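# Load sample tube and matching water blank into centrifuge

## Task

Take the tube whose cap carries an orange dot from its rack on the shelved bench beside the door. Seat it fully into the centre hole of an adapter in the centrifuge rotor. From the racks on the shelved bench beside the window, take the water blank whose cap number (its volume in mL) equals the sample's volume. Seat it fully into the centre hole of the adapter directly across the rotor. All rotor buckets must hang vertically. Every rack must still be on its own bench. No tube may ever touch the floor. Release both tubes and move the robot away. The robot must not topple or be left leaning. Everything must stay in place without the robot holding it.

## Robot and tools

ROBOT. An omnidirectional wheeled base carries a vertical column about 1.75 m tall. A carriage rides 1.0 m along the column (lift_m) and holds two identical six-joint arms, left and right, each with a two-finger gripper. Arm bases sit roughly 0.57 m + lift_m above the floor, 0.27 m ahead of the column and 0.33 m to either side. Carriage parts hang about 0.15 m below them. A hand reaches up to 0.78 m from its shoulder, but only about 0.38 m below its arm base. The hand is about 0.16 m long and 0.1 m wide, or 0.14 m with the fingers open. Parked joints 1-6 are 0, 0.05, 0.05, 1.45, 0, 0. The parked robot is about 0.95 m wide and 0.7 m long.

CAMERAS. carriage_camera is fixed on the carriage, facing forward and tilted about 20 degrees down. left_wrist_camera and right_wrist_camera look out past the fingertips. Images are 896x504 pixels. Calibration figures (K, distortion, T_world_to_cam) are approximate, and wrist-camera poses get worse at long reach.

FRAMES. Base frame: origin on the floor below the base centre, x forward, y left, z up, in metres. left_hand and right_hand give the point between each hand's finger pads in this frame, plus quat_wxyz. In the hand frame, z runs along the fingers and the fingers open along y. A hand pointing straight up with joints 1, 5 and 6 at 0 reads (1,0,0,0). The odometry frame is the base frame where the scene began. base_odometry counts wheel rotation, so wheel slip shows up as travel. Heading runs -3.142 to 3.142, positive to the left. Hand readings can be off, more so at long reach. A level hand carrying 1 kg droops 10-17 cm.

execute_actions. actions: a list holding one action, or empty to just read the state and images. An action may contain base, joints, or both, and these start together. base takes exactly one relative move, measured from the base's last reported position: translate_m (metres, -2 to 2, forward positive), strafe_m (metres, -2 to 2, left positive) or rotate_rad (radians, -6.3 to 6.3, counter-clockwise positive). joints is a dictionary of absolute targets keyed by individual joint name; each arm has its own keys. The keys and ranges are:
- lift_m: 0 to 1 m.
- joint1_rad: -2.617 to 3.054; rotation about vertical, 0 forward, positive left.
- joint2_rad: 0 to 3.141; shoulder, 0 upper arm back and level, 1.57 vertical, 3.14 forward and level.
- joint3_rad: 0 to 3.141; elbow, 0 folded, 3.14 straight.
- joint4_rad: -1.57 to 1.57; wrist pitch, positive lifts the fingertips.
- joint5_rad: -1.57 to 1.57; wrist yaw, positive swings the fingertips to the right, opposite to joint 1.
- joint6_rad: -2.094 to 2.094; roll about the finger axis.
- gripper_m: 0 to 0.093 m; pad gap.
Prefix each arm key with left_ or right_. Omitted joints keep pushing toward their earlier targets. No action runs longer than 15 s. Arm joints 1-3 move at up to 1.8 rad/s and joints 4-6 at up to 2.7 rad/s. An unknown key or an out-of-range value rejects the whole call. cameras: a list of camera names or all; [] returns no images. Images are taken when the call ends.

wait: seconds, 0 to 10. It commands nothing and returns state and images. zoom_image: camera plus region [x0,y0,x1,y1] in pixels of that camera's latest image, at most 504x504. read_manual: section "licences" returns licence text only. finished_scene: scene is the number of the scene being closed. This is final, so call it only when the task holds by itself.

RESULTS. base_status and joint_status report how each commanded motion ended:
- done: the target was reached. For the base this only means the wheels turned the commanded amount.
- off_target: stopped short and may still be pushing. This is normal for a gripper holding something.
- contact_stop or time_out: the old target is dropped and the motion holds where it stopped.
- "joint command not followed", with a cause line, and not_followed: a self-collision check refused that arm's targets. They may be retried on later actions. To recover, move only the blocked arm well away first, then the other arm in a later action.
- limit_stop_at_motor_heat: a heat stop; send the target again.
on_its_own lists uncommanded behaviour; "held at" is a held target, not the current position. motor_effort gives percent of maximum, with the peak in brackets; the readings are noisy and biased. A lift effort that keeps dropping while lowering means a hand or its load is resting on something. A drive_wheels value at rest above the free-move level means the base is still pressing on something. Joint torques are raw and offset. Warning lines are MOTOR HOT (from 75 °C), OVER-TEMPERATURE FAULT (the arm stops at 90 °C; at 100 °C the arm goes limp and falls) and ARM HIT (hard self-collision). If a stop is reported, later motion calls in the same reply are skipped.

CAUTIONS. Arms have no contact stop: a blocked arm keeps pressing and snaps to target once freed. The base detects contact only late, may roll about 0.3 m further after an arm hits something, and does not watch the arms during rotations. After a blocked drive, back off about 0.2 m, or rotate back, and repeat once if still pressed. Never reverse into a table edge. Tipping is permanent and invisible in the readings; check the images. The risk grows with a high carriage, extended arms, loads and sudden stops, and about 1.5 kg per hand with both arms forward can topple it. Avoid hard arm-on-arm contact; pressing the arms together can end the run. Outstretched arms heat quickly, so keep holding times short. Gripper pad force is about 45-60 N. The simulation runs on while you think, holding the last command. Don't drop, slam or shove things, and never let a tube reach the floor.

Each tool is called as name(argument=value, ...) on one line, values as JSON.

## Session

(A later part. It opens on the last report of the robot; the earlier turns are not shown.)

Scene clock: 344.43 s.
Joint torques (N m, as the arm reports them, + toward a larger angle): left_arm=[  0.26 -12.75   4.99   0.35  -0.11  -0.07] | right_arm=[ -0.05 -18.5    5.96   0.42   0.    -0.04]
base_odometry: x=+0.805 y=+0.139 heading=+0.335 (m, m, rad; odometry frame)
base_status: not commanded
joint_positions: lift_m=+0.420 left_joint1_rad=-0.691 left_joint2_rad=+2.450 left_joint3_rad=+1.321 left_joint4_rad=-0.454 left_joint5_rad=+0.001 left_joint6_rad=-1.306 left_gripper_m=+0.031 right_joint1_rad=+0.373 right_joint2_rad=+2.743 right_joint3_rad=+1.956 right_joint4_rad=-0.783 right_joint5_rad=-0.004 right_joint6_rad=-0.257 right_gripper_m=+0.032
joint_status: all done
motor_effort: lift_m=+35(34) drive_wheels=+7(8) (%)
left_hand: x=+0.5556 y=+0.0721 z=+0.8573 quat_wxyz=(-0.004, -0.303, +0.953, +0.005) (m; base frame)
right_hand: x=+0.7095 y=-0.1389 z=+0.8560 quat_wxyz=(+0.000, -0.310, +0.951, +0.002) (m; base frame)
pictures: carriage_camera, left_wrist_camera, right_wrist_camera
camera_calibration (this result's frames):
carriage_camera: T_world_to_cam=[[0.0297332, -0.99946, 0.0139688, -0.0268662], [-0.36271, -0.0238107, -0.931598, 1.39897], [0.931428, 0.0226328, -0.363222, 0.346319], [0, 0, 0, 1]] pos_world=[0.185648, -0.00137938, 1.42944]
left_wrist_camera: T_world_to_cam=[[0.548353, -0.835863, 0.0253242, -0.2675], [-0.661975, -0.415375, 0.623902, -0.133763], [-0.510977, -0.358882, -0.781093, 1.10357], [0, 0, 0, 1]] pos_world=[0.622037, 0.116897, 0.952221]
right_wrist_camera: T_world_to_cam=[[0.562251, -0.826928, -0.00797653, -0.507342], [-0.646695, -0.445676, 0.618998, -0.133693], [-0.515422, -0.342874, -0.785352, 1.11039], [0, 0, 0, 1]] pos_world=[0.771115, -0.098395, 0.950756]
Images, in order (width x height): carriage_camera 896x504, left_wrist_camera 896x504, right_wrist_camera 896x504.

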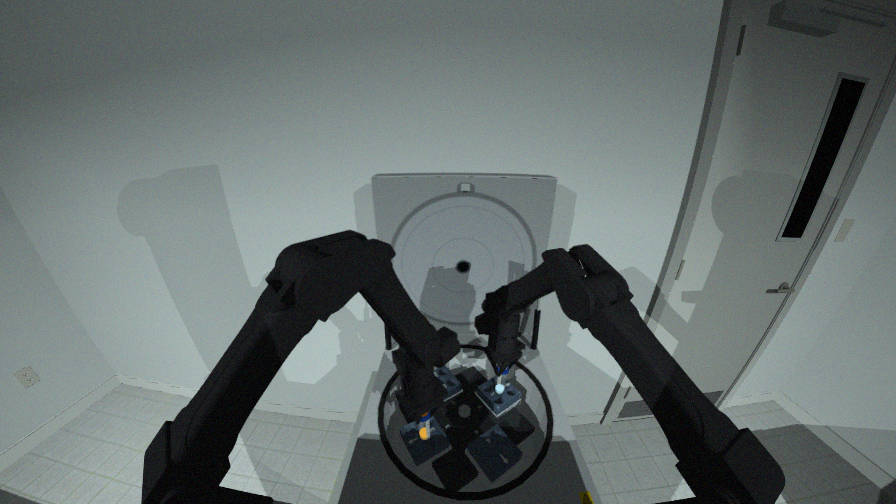

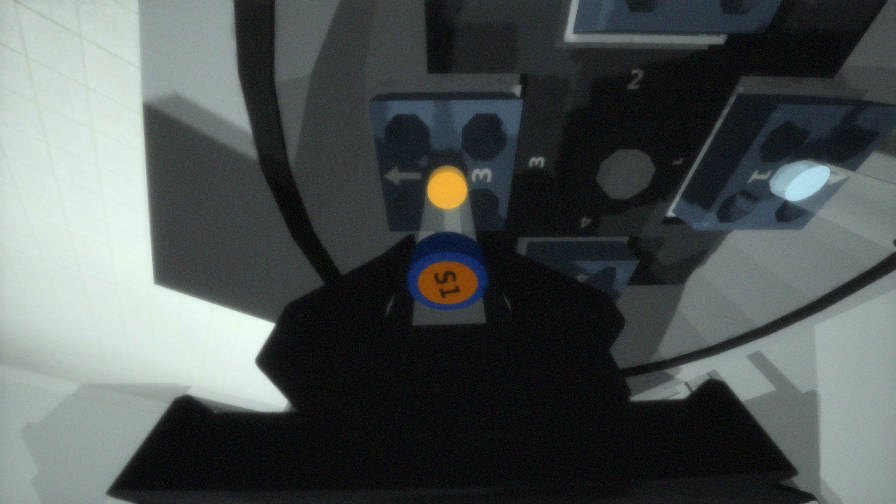

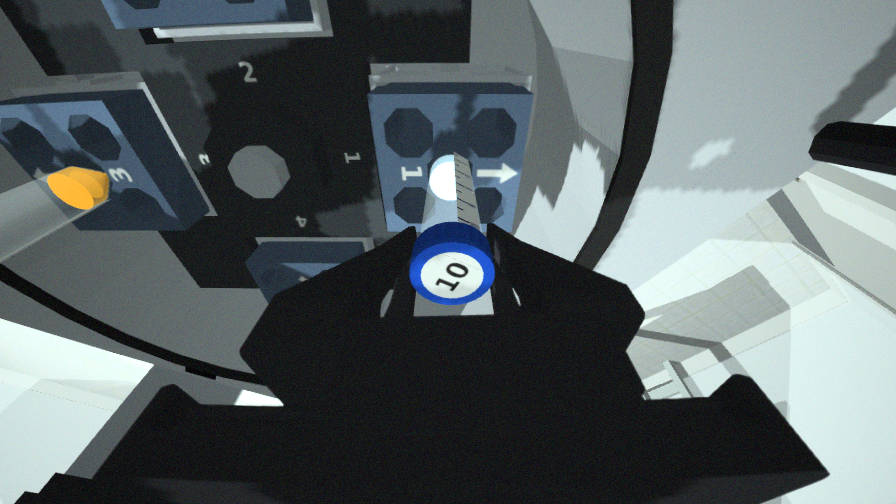

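zoom_image(camera="right_wrist_camera", region=[0, 80, 240, 250])

zoom_image(camera="left_wrist_camera", region=[656, 80, 896, 250])

Region (0, 80, 240, 250) of right_wrist_camera's 896x504 image, scaled by 2.100, with more detail than that image has; it fills the top 357 rows of this view, and the rest is white.

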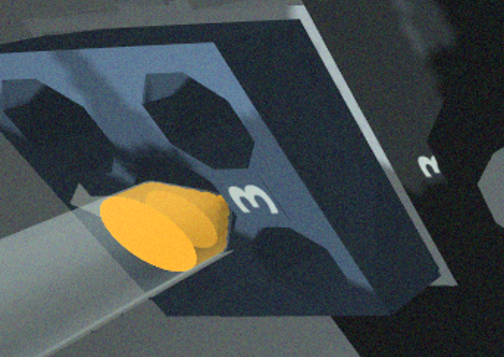

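Region (656, 80, 896, 250) of left_wrist_camera's 896x504 image, scaled by 2.100, with more detail than that image has; it fills the top 357 rows of this view, and the rest is white.

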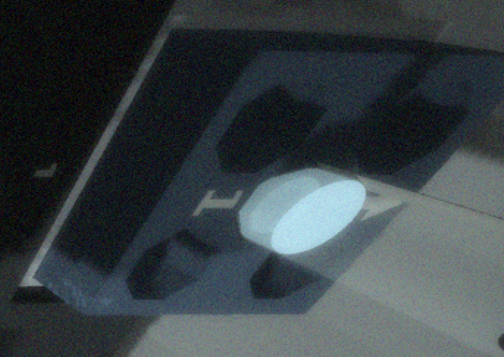

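execute_actions(actions=[{"joints": {"left_joint1_rad": -0.679, "lift_m": 0.405}}], cameras=["left_wrist_camera", "right_wrist_camera"])

zoom_image(camera="right_wrist_camera", region=[0, 80, 240, 250])

zoom_image(camera="left_wrist_camera", region=[656, 80, 896, 250])

Scene clock: 352.77 s.
Joint torques (N m, as the arm reports them, + toward a larger angle): left_arm=[  0.45 -12.77   4.99   0.36  -0.08  -0.08] | right_arm=[ -0.11 -18.43   5.95   0.38  -0.01  -0.02]
base_odometry: x=+0.805 y=+0.139 heading=+0.335 (m, m, rad; odometry frame)
base_status: not commanded
joint_positions: lift_m=+0.405 left_joint1_rad=-0.683 left_joint2_rad=+2.450 left_joint3_rad=+1.321 left_joint4_rad=-0.455 left_joint5_rad=-0.002 left_joint6_rad=-1.306 left_gripper_m=+0.031 right_joint1_rad=+0.373 right_joint2_rad=+2.745 right_joint3_rad=+1.956 right_joint4_rad=-0.784 right_joint5_rad=-0.005 right_joint6_rad=-0.257 right_gripper_m=+0.032
joint_status: all done
motor_effort: lift_m=+34(33) drive_wheels=+6(2) (%)
left_hand: x=+0.5577 y=+0.0749 z=+0.8422 quat_wxyz=(-0.003, -0.306, +0.952, +0.006) (m; base frame)
right_hand: x=+0.7089 y=-0.1390 z=+0.8403 quat_wxyz=(-0.001, -0.310, +0.951, +0.002) (m; base frame)
pictures: left_wrist_camera, right_wrist_camera
camera_calibration (this result's frames):
left_wrist_camera: T_world_to_cam=[[0.554975, -0.831526, 0.0238095, -0.268628], [-0.659323, -0.422231, 0.622105, -0.121243], [-0.507243, -0.360951, -0.782572, 1.09315], [0, 0, 0, 1]] pos_world=[0.623638, 0.120011, 0.937292]
right_wrist_camera: T_world_to_cam=[[0.56223, -0.82693, -0.00922993, -0.506136], [-0.645201, -0.4456, 0.620609, -0.126829], [-0.517313, -0.34297, -0.784066, 1.09797], [0, 0, 0, 1]] pos_world=[0.77073, -0.0984823, 0.934922]
Images, in order (width x height): left_wrist_camera 896x504, right_wrist_camera 896x504.

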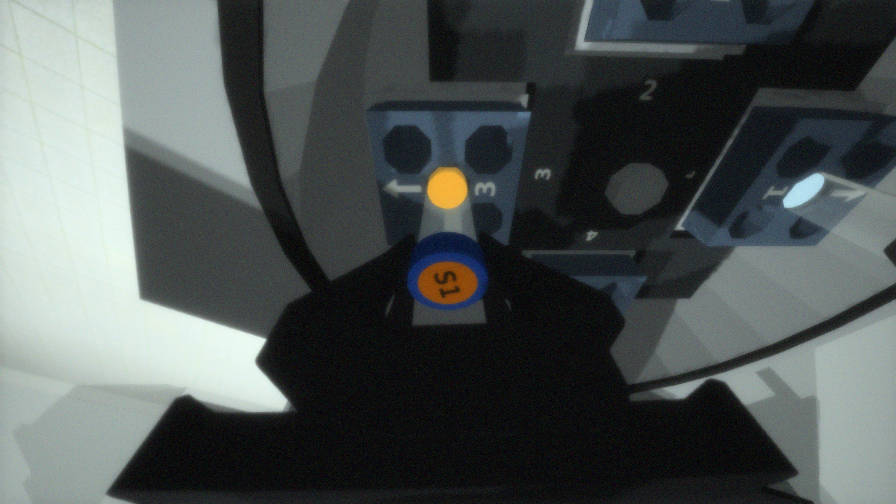

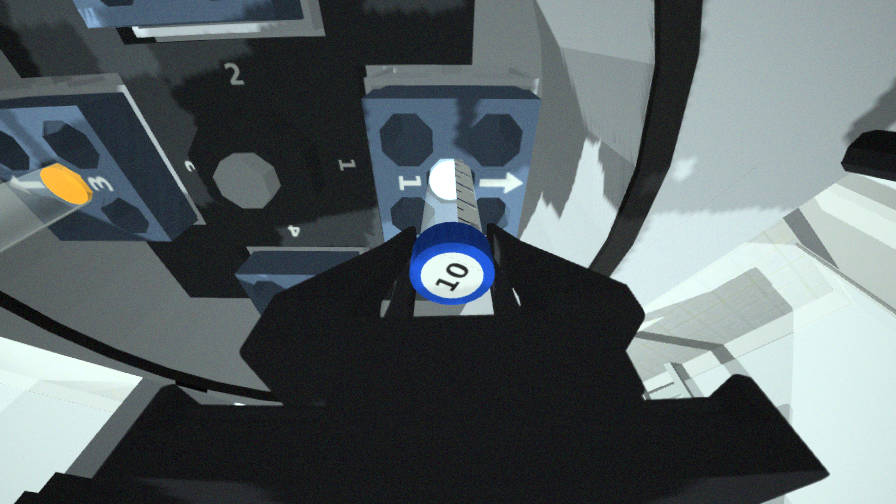

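Region (0, 80, 240, 250) of right_wrist_camera's 896x504 image, scaled by 2.100, with more detail than that image has; it fills the top 357 rows of this view, and the rest is white.

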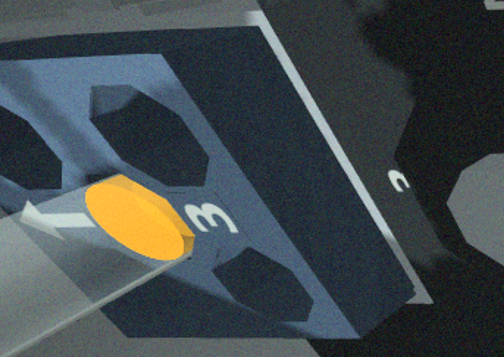

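Region (656, 80, 896, 250) of left_wrist_camera's 896x504 image, scaled by 2.100, with more detail than that image has; it fills the top 357 rows of this view, and the rest is white.

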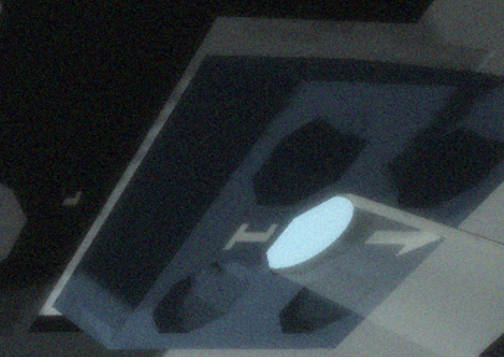

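execute_actions(actions=[{"joints": {"lift_m": 0.372}}], cameras=["left_wrist_camera", "right_wrist_camera"])

Scene clock: 355.70 s.
Joint torques (N m, as the arm reports them, + toward a larger angle): left_arm=[  0.51 -12.64   5.02   0.36  -0.07  -0.07] | right_arm=[  0.03 -18.76   5.95   0.42   0.01  -0.03]
base_odometry: x=+0.805 y=+0.139 heading=+0.335 (m, m, rad; odometry frame)
base_status: not commanded
joint_positions: lift_m=+0.372 left_joint1_rad=-0.683 left_joint2_rad=+2.450 left_joint3_rad=+1.321 left_joint4_rad=-0.455 left_joint5_rad=-0.003 left_joint6_rad=-1.306 left_gripper_m=+0.031 right_joint1_rad=+0.373 right_joint2_rad=+2.745 right_joint3_rad=+1.956 right_joint4_rad=-0.783 right_joint5_rad=-0.006 right_joint6_rad=-0.257 right_gripper_m=+0.032
joint_status: all done
motor_effort: lift_m=+34(34) drive_wheels=-3(5) (%)
left_hand: x=+0.5578 y=+0.0750 z=+0.8093 quat_wxyz=(-0.003, -0.306, +0.952, +0.006) (m; base frame)
right_hand: x=+0.7091 y=-0.1388 z=+0.8075 quat_wxyz=(+0.000, -0.310, +0.951, +0.003) (m; base frame)
pictures: left_wrist_camera, right_wrist_camera
camera_calibration (this result's frames):
left_wrist_camera: T_world_to_cam=[[0.554955, -0.831546, 0.0235849, -0.267622], [-0.659627, -0.422592, 0.621537, -0.100018], [-0.50687, -0.360483, -0.78303, 1.06761], [0, 0, 0, 1]] pos_world=[0.623684, 0.120049, 0.904448]
right_wrist_camera: T_world_to_cam=[[0.562236, -0.826919, -0.00971889, -0.505985], [-0.645691, -0.446298, 0.619598, -0.105119], [-0.516695, -0.342085, -0.784859, 1.07272], [0, 0, 0, 1]] pos_world=[0.77088, -0.0983604, 0.902151]
Images, in order (width x height): left_wrist_camera 896x504, right_wrist_camera 896x504.

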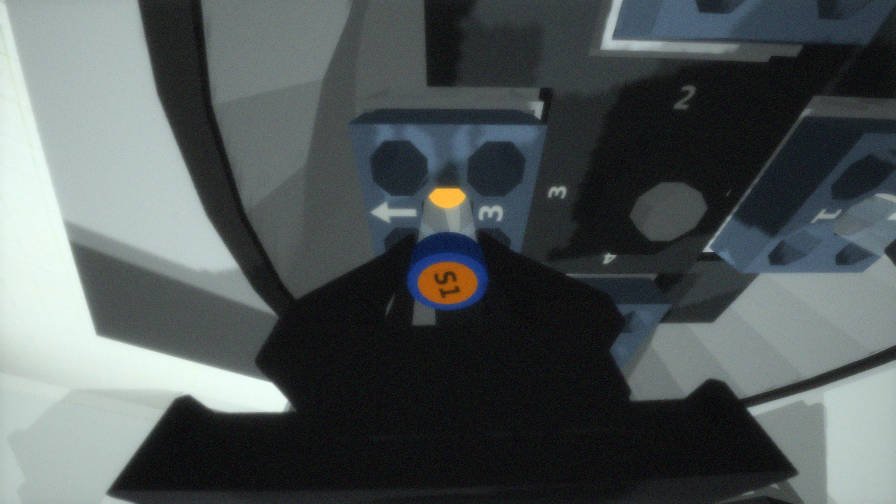

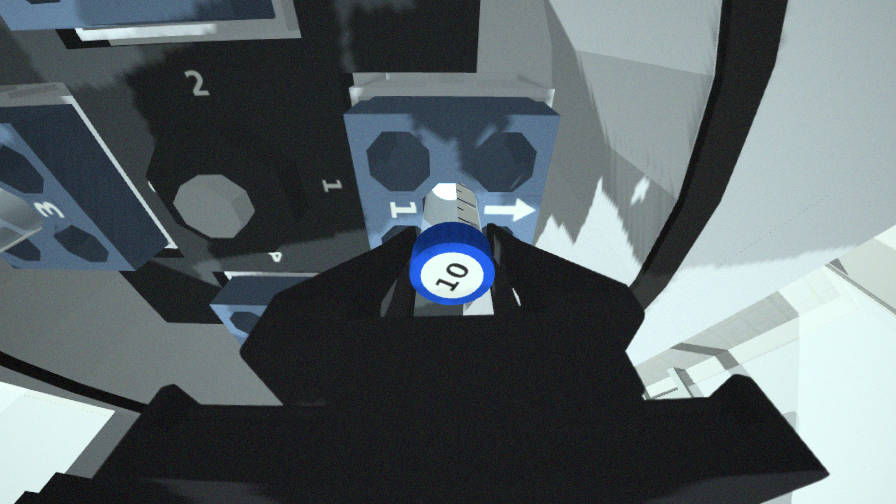

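execute_actions(actions=[{"joints": {"lift_m": 0.358}}], cameras=["left_wrist_camera", "right_wrist_camera"])

Scene clock: 358.30 s.
Joint torques (N m, as the arm reports them, + toward a larger angle): left_arm=[  0.44 -12.57   5.03   0.37  -0.04  -0.07] | right_arm=[ -0.1  -18.62   5.89   0.42  -0.02  -0.07]
base_odometry: x=+0.805 y=+0.139 heading=+0.335 (m, m, rad; odometry frame)
base_status: not commanded
joint_positions: lift_m=+0.358 left_joint1_rad=-0.683 left_joint2_rad=+2.449 left_joint3_rad=+1.321 left_joint4_rad=-0.456 left_joint5_rad=-0.005 left_joint6_rad=-1.306 left_gripper_m=+0.031 right_joint1_rad=+0.373 right_joint2_rad=+2.744 right_joint3_rad=+1.956 right_joint4_rad=-0.783 right_joint5_rad=-0.007 right_joint6_rad=-0.257 right_gripper_m=+0.032
joint_status: all done
motor_effort: lift_m=+33(35) drive_wheels=+5(6) (%)
left_hand: x=+0.5579 y=+0.0753 z=+0.7956 quat_wxyz=(-0.002, -0.306, +0.952, +0.007) (m; base frame)
right_hand: x=+0.7093 y=-0.1385 z=+0.7939 quat_wxyz=(+0.000, -0.310, +0.951, +0.003) (m; base frame)
pictures: left_wrist_camera, right_wrist_camera
camera_calibration (this result's frames):
left_wrist_camera: T_world_to_cam=[[0.554913, -0.8316, 0.022659, -0.266368], [-0.660202, -0.423642, 0.62021, -0.0898387], [-0.506167, -0.359122, -0.784109, 1.05746], [0, 0, 0, 1]] pos_world=[0.623749, 0.120184, 0.890914]
right_wrist_camera: T_world_to_cam=[[0.562243, -0.826904, -0.0105797, -0.505312], [-0.646093, -0.447216, 0.618516, -0.0954091], [-0.516185, -0.340921, -0.785701, 1.06273], [0, 0, 0, 1]] pos_world=[0.77103, -0.0982072, 0.888652]
Images, in order (width x height): left_wrist_camera 896x504, right_wrist_camera 896x504.

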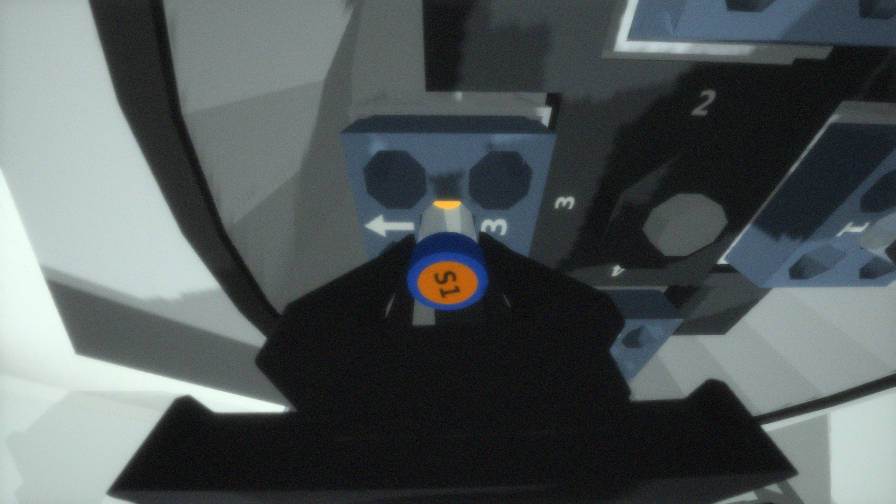

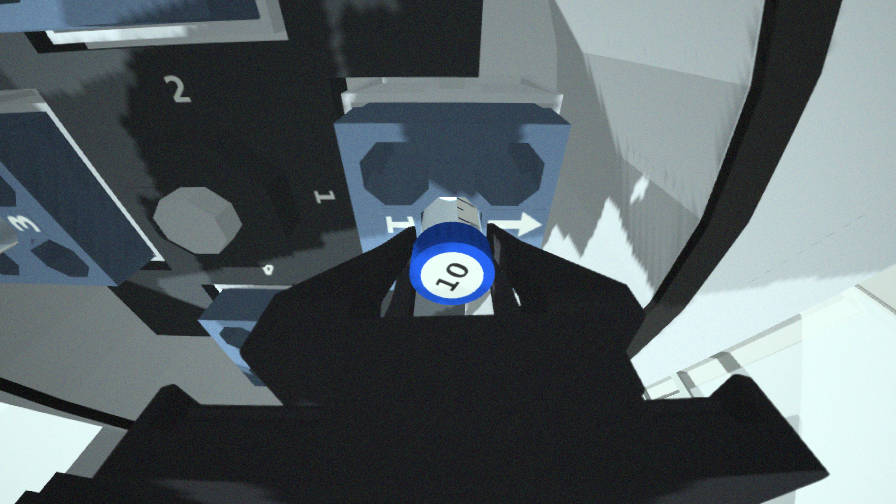

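execute_actions(actions=[{"joints": {"lift_m": 0.351}}], cameras=["left_wrist_camera", "right_wrist_camera"])

Scene clock: 360.93 s.
Joint torques (N m, as the arm reports them, + toward a larger angle): left_arm=[  0.52 -12.73   5.01   0.37  -0.04  -0.08] | right_arm=[ -0.07 -18.55   5.85   0.41   0.    -0.05]
base_odometry: x=+0.805 y=+0.139 heading=+0.335 (m, m, rad; odometry frame)
base_status: not commanded
joint_positions: lift_m=+0.351 left_joint1_rad=-0.683 left_joint2_rad=+2.449 left_joint3_rad=+1.321 left_joint4_rad=-0.456 left_joint5_rad=-0.005 left_joint6_rad=-1.306 left_gripper_m=+0.031 right_joint1_rad=+0.373 right_joint2_rad=+2.744 right_joint3_rad=+1.956 right_joint4_rad=-0.783 right_joint5_rad=-0.007 right_joint6_rad=-0.257 right_gripper_m=+0.032
joint_status: all done
motor_effort: lift_m=+33(36) drive_wheels=+2(0) (%)
left_hand: x=+0.5581 y=+0.0752 z=+0.7888 quat_wxyz=(-0.002, -0.306, +0.952, +0.007) (m; base frame)
right_hand: x=+0.7094 y=-0.1384 z=+0.7869 quat_wxyz=(+0.000, -0.310, +0.951, +0.004) (m; base frame)
pictures: left_wrist_camera, right_wrist_camera
camera_calibration (this result's frames):
left_wrist_camera: T_world_to_cam=[[0.554889, -0.831599, 0.0232756, -0.266857], [-0.66072, -0.423524, 0.619739, -0.0848471], [-0.505516, -0.359265, -0.784463, 1.05209], [0, 0, 0, 1]] pos_world=[0.623865, 0.120127, 0.88412]
right_wrist_camera: T_world_to_cam=[[0.562246, -0.826899, -0.0108666, -0.505118], [-0.646226, -0.447522, 0.618155, -0.0906743], [-0.516015, -0.340533, -0.785981, 1.05747], [0, 0, 0, 1]] pos_world=[0.771073, -0.0981588, 0.88171]
Images, in order (width x height): left_wrist_camera 896x504, right_wrist_camera 896x504.

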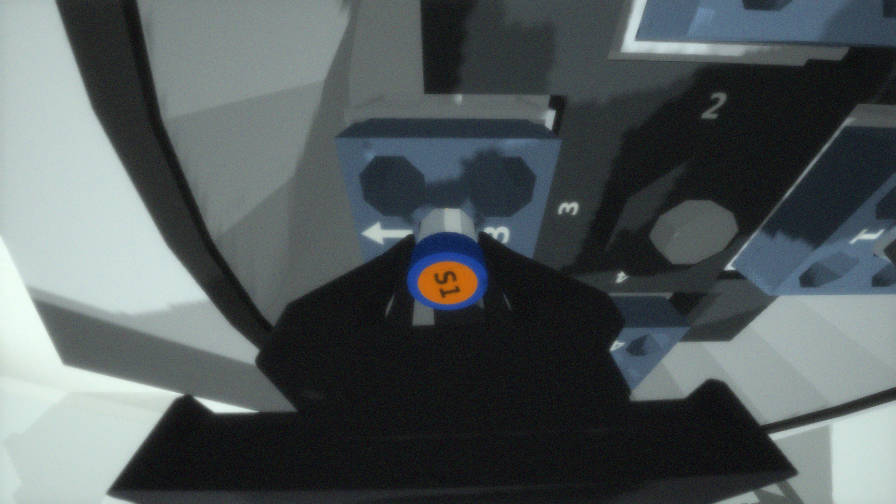

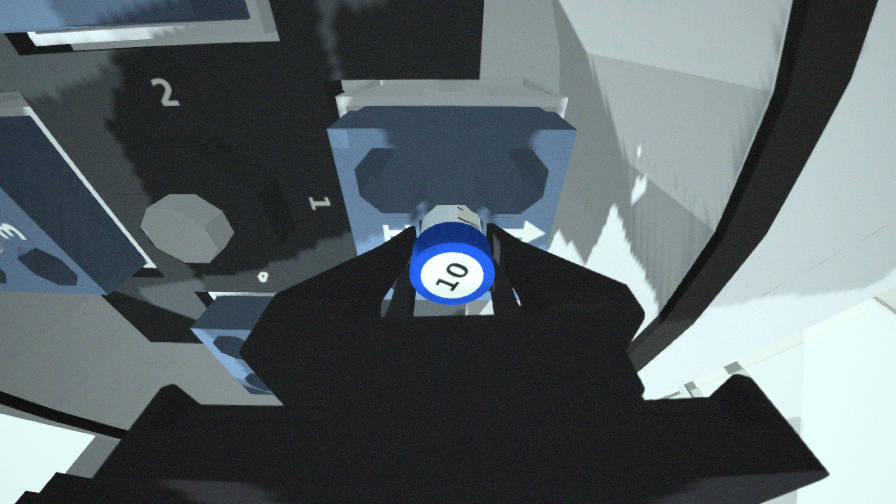

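execute_actions(actions=[{"joints": {"left_gripper_m": 0.055, "right_gripper_m": 0.055}}], cameras=["left_wrist_camera", "right_wrist_camera"])

Scene clock: 362.83 s.
Joint torques (N m, as the arm reports them, + toward a larger angle): left_arm=[  0.45 -12.68   5.01   0.36  -0.04  -0.08] | right_arm=[  0.04 -18.51   5.97   0.39  -0.02  -0.02]
base_odometry: x=+0.805 y=+0.139 heading=+0.335 (m, m, rad; odometry frame)
base_status: not commanded
joint_positions: lift_m=+0.351 left_joint1_rad=-0.683 left_joint2_rad=+2.449 left_joint3_rad=+1.321 left_joint4_rad=-0.456 left_joint5_rad=-0.005 left_joint6_rad=-1.306 left_gripper_m=+0.055 right_joint1_rad=+0.373 right_joint2_rad=+2.744 right_joint3_rad=+1.956 right_joint4_rad=-0.783 right_joint5_rad=-0.007 right_joint6_rad=-0.257 right_gripper_m=+0.055
joint_status: all done
motor_effort: lift_m=+33(34) drive_wheels=+1(1) (%)
left_hand: x=+0.5581 y=+0.0752 z=+0.7888 quat_wxyz=(-0.002, -0.306, +0.952, +0.007) (m; base frame)
right_hand: x=+0.7094 y=-0.1384 z=+0.7869 quat_wxyz=(+0.000, -0.310, +0.951, +0.004) (m; base frame)
pictures: left_wrist_camera, right_wrist_camera
camera_calibration (this result's frames):
left_wrist_camera: T_world_to_cam=[[0.554889, -0.831599, 0.0232756, -0.266857], [-0.66072, -0.423524, 0.619739, -0.0848471], [-0.505516, -0.359265, -0.784463, 1.05209], [0, 0, 0, 1]] pos_world=[0.623865, 0.120127, 0.88412]
right_wrist_camera: T_world_to_cam=[[0.562246, -0.826899, -0.0108666, -0.505118], [-0.646226, -0.447522, 0.618155, -0.0906743], [-0.516015, -0.340533, -0.785981, 1.05747], [0, 0, 0, 1]] pos_world=[0.771073, -0.0981588, 0.88171]
Images, in order (width x height): left_wrist_camera 896x504, right_wrist_camera 896x504.

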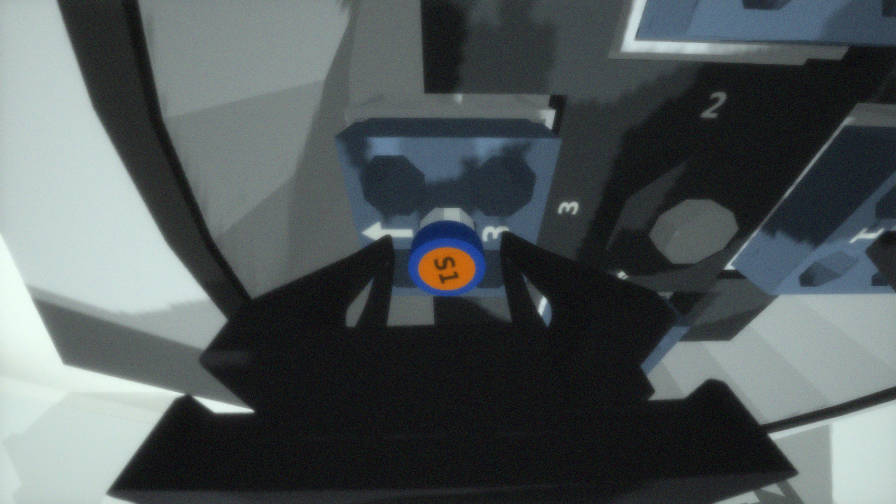

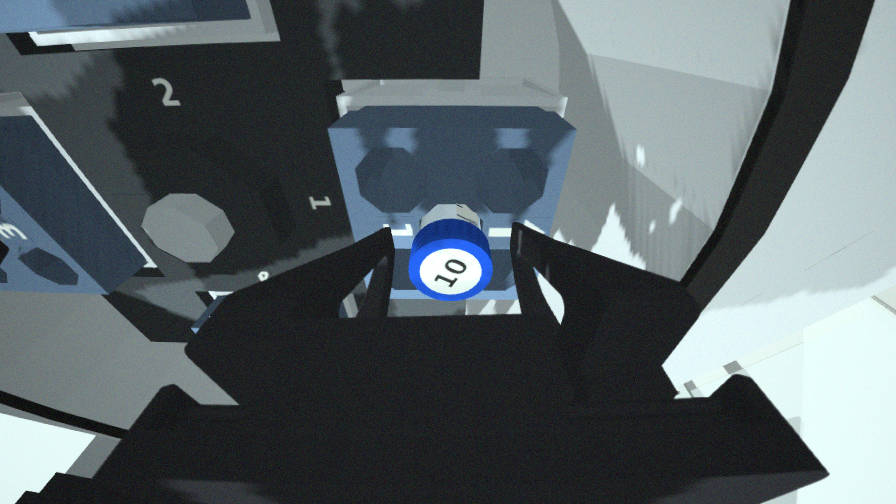

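execute_actions(actions=[{"joints": {"lift_m": 0.388}}], cameras=["left_wrist_camera", "right_wrist_camera"])

zoom_image(camera="right_wrist_camera", region=[0, 80, 240, 300])

zoom_image(camera="left_wrist_camera", region=[656, 80, 896, 300])

Scene clock: 372.80 s.
Joint torques (N m, as the arm reports them, + toward a larger angle): left_arm=[  0.4  -12.27   5.09   0.4   -0.06  -0.07] | right_arm=[ -0.02 -17.71   5.97   0.43   0.02  -0.03]
base_odometry: x=+0.805 y=+0.139 heading=+0.335 (m, m, rad; odometry frame)
base_status: not commanded
joint_positions: lift_m=+0.388 left_joint1_rad=-0.683 left_joint2_rad=+2.444 left_joint3_rad=+1.321 left_joint4_rad=-0.457 left_joint5_rad=-0.003 left_joint6_rad=-1.306 left_gripper_m=+0.055 right_joint1_rad=+0.373 right_joint2_rad=+2.736 right_joint3_rad=+1.956 right_joint4_rad=-0.785 right_joint5_rad=-0.007 right_joint6_rad=-0.257 right_gripper_m=+0.055
joint_status: all done
motor_effort: lift_m=+39(47) drive_wheels=+10(4) (%)
left_hand: x=+0.5587 y=+0.0744 z=+0.8272 quat_wxyz=(-0.001, -0.306, +0.952, +0.005) (m; base frame)
right_hand: x=+0.7107 y=-0.1379 z=+0.8270 quat_wxyz=(+0.003, -0.310, +0.951, +0.004) (m; base frame)
pictures: left_wrist_camera, right_wrist_camera
camera_calibration (this result's frames):
left_wrist_camera: T_world_to_cam=[[0.554871, -0.831495, 0.0271171, -0.271953], [-0.661615, -0.421277, 0.620315, -0.1088], [-0.504365, -0.362136, -0.783884, 1.08128], [0, 0, 0, 1]] pos_world=[0.624273, 0.119607, 0.922459]
right_wrist_camera: T_world_to_cam=[[0.562293, -0.82688, -0.00976222, -0.505945], [-0.649073, -0.448634, 0.614355, -0.109375], [-0.512378, -0.339111, -0.788969, 1.08995], [0, 0, 0, 1]] pos_world=[0.771963, -0.0978109, 0.922193]
Images, in order (width x height): left_wrist_camera 896x504, right_wrist_camera 896x504.

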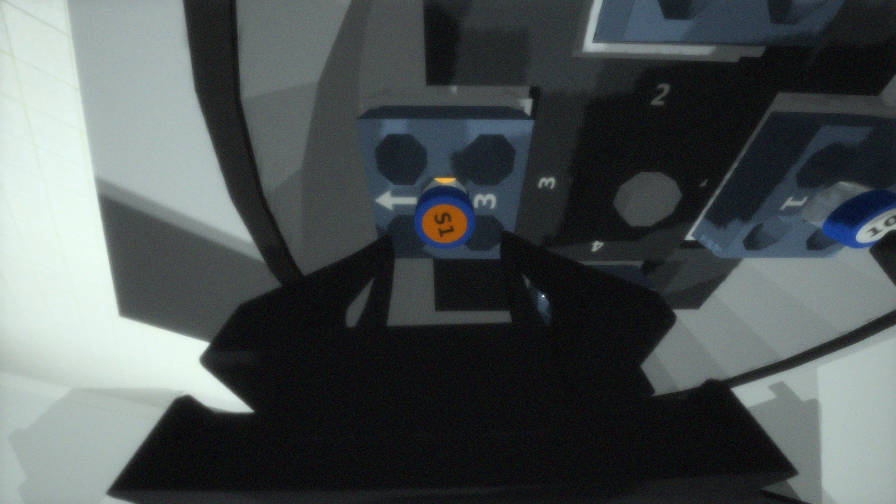

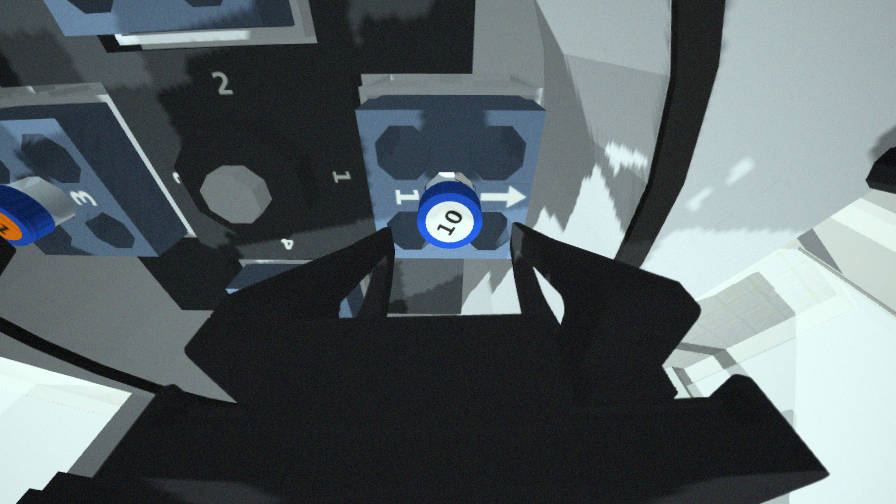

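Region (0, 80, 240, 300) of right_wrist_camera's 896x504 image, scaled by 2.100, with more detail than that image has; it fills the top 462 rows of this view, and the rest is white.

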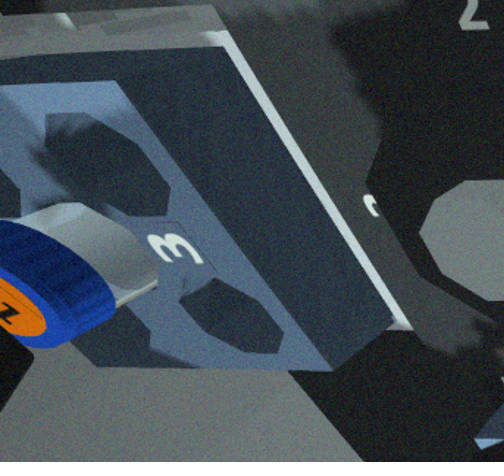

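Region (656, 80, 896, 300) of left_wrist_camera's 896x504 image, scaled by 2.100, with more detail than that image has; it fills the top 462 rows of this view, and the rest is white.

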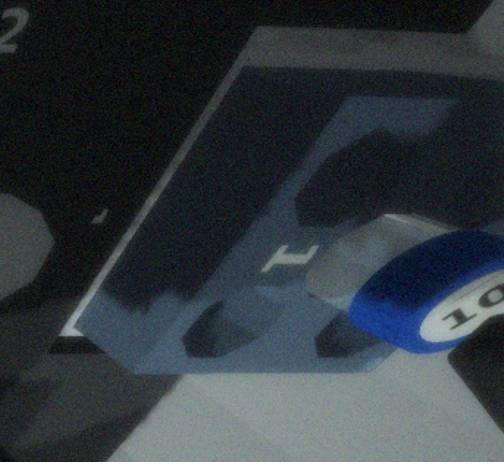

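execute_actions(actions=[{"joints": {"left_gripper_m": 0.008, "right_gripper_m": 0.008}}], cameras=[])

execute_actions(actions=[{"joints": {"lift_m": 0.366}}], cameras=["left_wrist_camera", "right_wrist_camera"])

Scene clock: 376.93 s.
Joint torques (N m, as the arm reports them, + toward a larger angle): left_arm=[  0.46 -12.3    5.05   0.4   -0.07  -0.08] | right_arm=[ -0.11 -17.88   6.11   0.42   0.01  -0.04]
base_odometry: x=+0.805 y=+0.139 heading=+0.335 (m, m, rad; odometry frame)
base_status: not commanded
joint_positions: lift_m=+0.388 left_joint1_rad=-0.683 left_joint2_rad=+2.444 left_joint3_rad=+1.321 left_joint4_rad=-0.457 left_joint5_rad=-0.003 left_joint6_rad=-1.306 left_gripper_m=+0.008 right_joint1_rad=+0.373 right_joint2_rad=+2.736 right_joint3_rad=+1.956 right_joint4_rad=-0.785 right_joint5_rad=-0.007 right_joint6_rad=-0.257 right_gripper_m=+0.008
joint_status: all done
motor_effort: lift_m=+38(38) drive_wheels=+6(4) (%)
left_hand: x=+0.5587 y=+0.0744 z=+0.8272 quat_wxyz=(-0.001, -0.306, +0.952, +0.005) (m; base frame)
right_hand: x=+0.7107 y=-0.1379 z=+0.8270 quat_wxyz=(+0.003, -0.310, +0.951, +0.004) (m; base frame)
pictures: none
No camera images: the call's "cameras" was empty. Leave "cameras" out to get every camera's image.

Scene clock: 377.50 s.
Joint torques (N m, as the arm reports them, + toward a larger angle): left_arm=[  0.43 -11.63   5.02   0.41  -0.04  -0.08] | right_arm=[ -0.04 -17.23   5.5    0.48   0.04  -0.06]
base_odometry: x=+0.805 y=+0.139 heading=+0.335 (m, m, rad; odometry frame)
base_status: not commanded
joint_positions: lift_m=+0.366 left_joint1_rad=-0.683 left_joint2_rad=+2.435 left_joint3_rad=+1.321 left_joint4_rad=-0.455 left_joint5_rad=-0.001 left_joint6_rad=-1.306 left_gripper_m=+0.008 right_joint1_rad=+0.373 right_joint2_rad=+2.729 right_joint3_rad=+1.965 right_joint4_rad=-0.786 right_joint5_rad=-0.007 right_joint6_rad=-0.257 right_gripper_m=+0.008
joint_status: all done
motor_effort: lift_m=+32(34) drive_wheels=+0(1) (%)
left_hand: x=+0.5607 y=+0.0723 z=+0.8089 quat_wxyz=(+0.001, -0.306, +0.952, +0.000) (m; base frame)
right_hand: x=+0.7153 y=-0.1361 z=+0.8107 quat_wxyz=(+0.010, -0.310, +0.951, +0.004) (m; base frame)
pictures: left_wrist_camera, right_wrist_camera
camera_calibration (this result's frames):
left_wrist_camera: T_world_to_cam=[[0.554636, -0.831213, 0.038245, -0.283241], [-0.666181, -0.416037, 0.618964, -0.0936989], [-0.49858, -0.368778, -0.784488, 1.06494], [0, 0, 0, 1]] pos_world=[0.625633, 0.118311, 0.904262]
right_wrist_camera: T_world_to_cam=[[0.562406, -0.826836, -0.00644764, -0.509956], [-0.657506, -0.45193, 0.602864, -0.0807278], [-0.501384, -0.334815, -0.797818, 1.07996], [0, 0, 0, 1]] pos_world=[0.775198, -0.0965467, 0.906992]
Images, in order (width x height): left_wrist_camera 896x504, right_wrist_camera 896x504.

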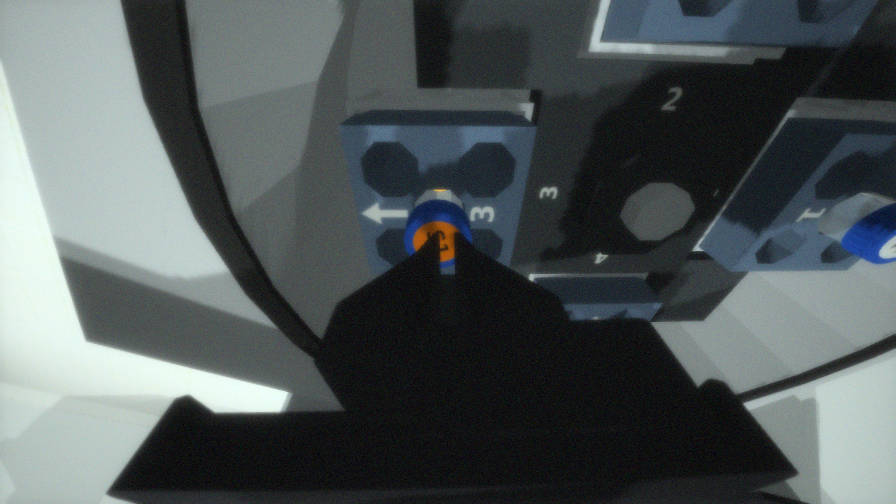

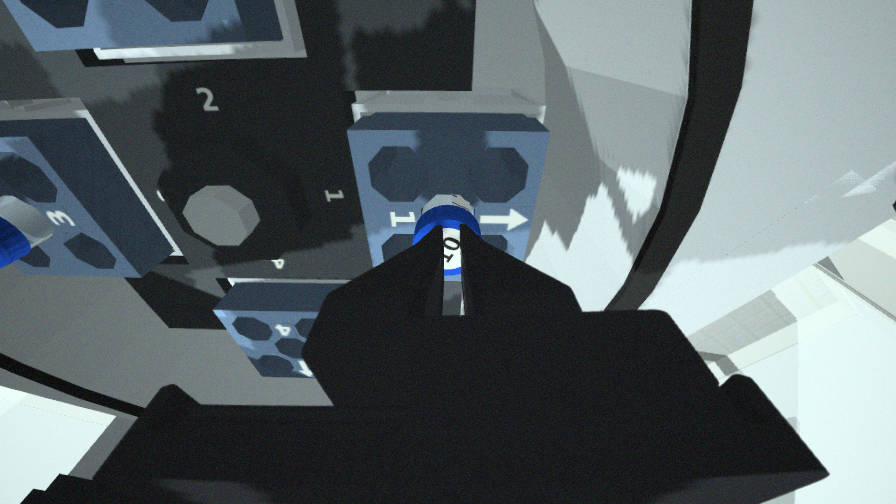

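execute_actions(actions=[{"joints": {"lift_m": 0.48}}])

Scene clock: 382.07 s.
Joint torques (N m, as the arm reports them, + toward a larger angle): left_arm=[  0.41 -12.53   5.02   0.37  -0.08  -0.06] | right_arm=[ -0.02 -17.93   5.45   0.45   0.02  -0.05]
base_odometry: x=+0.805 y=+0.139 heading=+0.335 (m, m, rad; odometry frame)
base_status: not commanded
joint_positions: lift_m=+0.480 left_joint1_rad=-0.683 left_joint2_rad=+2.446 left_joint3_rad=+1.321 left_joint4_rad=-0.457 left_joint5_rad=-0.001 left_joint6_rad=-1.306 left_gripper_m=+0.008 right_joint1_rad=+0.373 right_joint2_rad=+2.738 right_joint3_rad=+1.965 right_joint4_rad=-0.787 right_joint5_rad=-0.007 right_joint6_rad=-0.257 right_gripper_m=+0.008
joint_status: all done
motor_effort: lift_m=+39(48) drive_wheels=+3(4) (%)
left_hand: x=+0.5579 y=+0.0745 z=+0.9182 quat_wxyz=(-0.003, -0.306, +0.952, +0.005) (m; base frame)
right_hand: x=+0.7127 y=-0.1371 z=+0.9199 quat_wxyz=(+0.005, -0.310, +0.951, +0.004) (m; base frame)
pictures: carriage_camera, left_wrist_camera, right_wrist_camera
camera_calibration (this result's frames):
carriage_camera: T_world_to_cam=[[0.0297332, -0.99946, 0.0139688, -0.0276989], [-0.36271, -0.0238107, -0.931598, 1.4545], [0.931428, 0.0226328, -0.363222, 0.367971], [0, 0, 0, 1]] pos_world=[0.185648, -0.00137938, 1.48905]
left_wrist_camera: T_world_to_cam=[[0.554984, -0.831478, 0.0252397, -0.272183], [-0.659419, -0.421239, 0.622675, -0.169099], [-0.507109, -0.362218, -0.782073, 1.15211], [0, 0, 0, 1]] pos_world=[0.623795, 0.11977, 1.0132]
right_wrist_camera: T_world_to_cam=[[0.562333, -0.826865, -0.00874254, -0.506483], [-0.651685, -0.449655, 0.610834, -0.159823], [-0.509008, -0.337794, -0.791711, 1.16483], [0, 0, 0, 1]] pos_world=[0.773568, -0.0971837, 1.01541]
Images, in order (width x height): carriage_camera 896x504, left_wrist_camera 896x504, right_wrist_camera 896x504.

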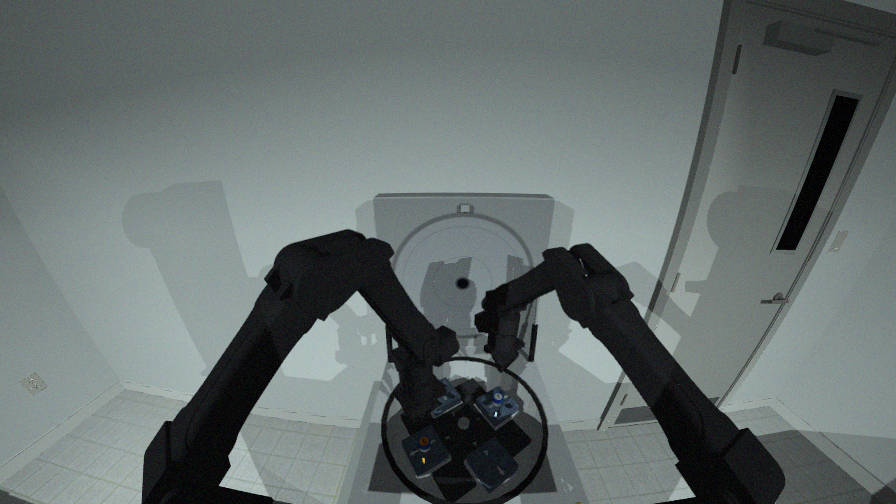

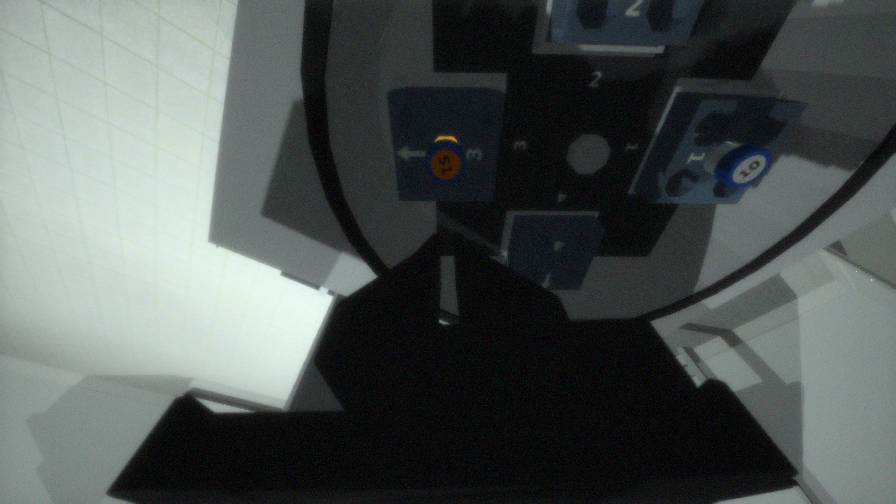

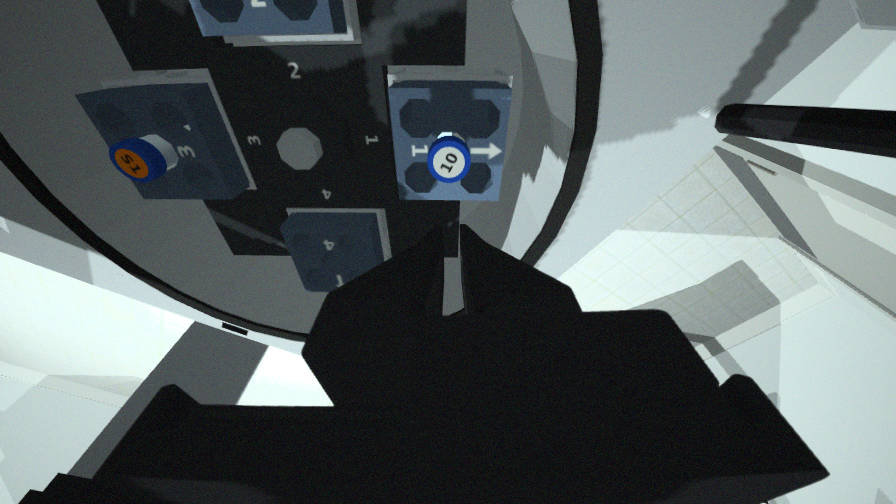

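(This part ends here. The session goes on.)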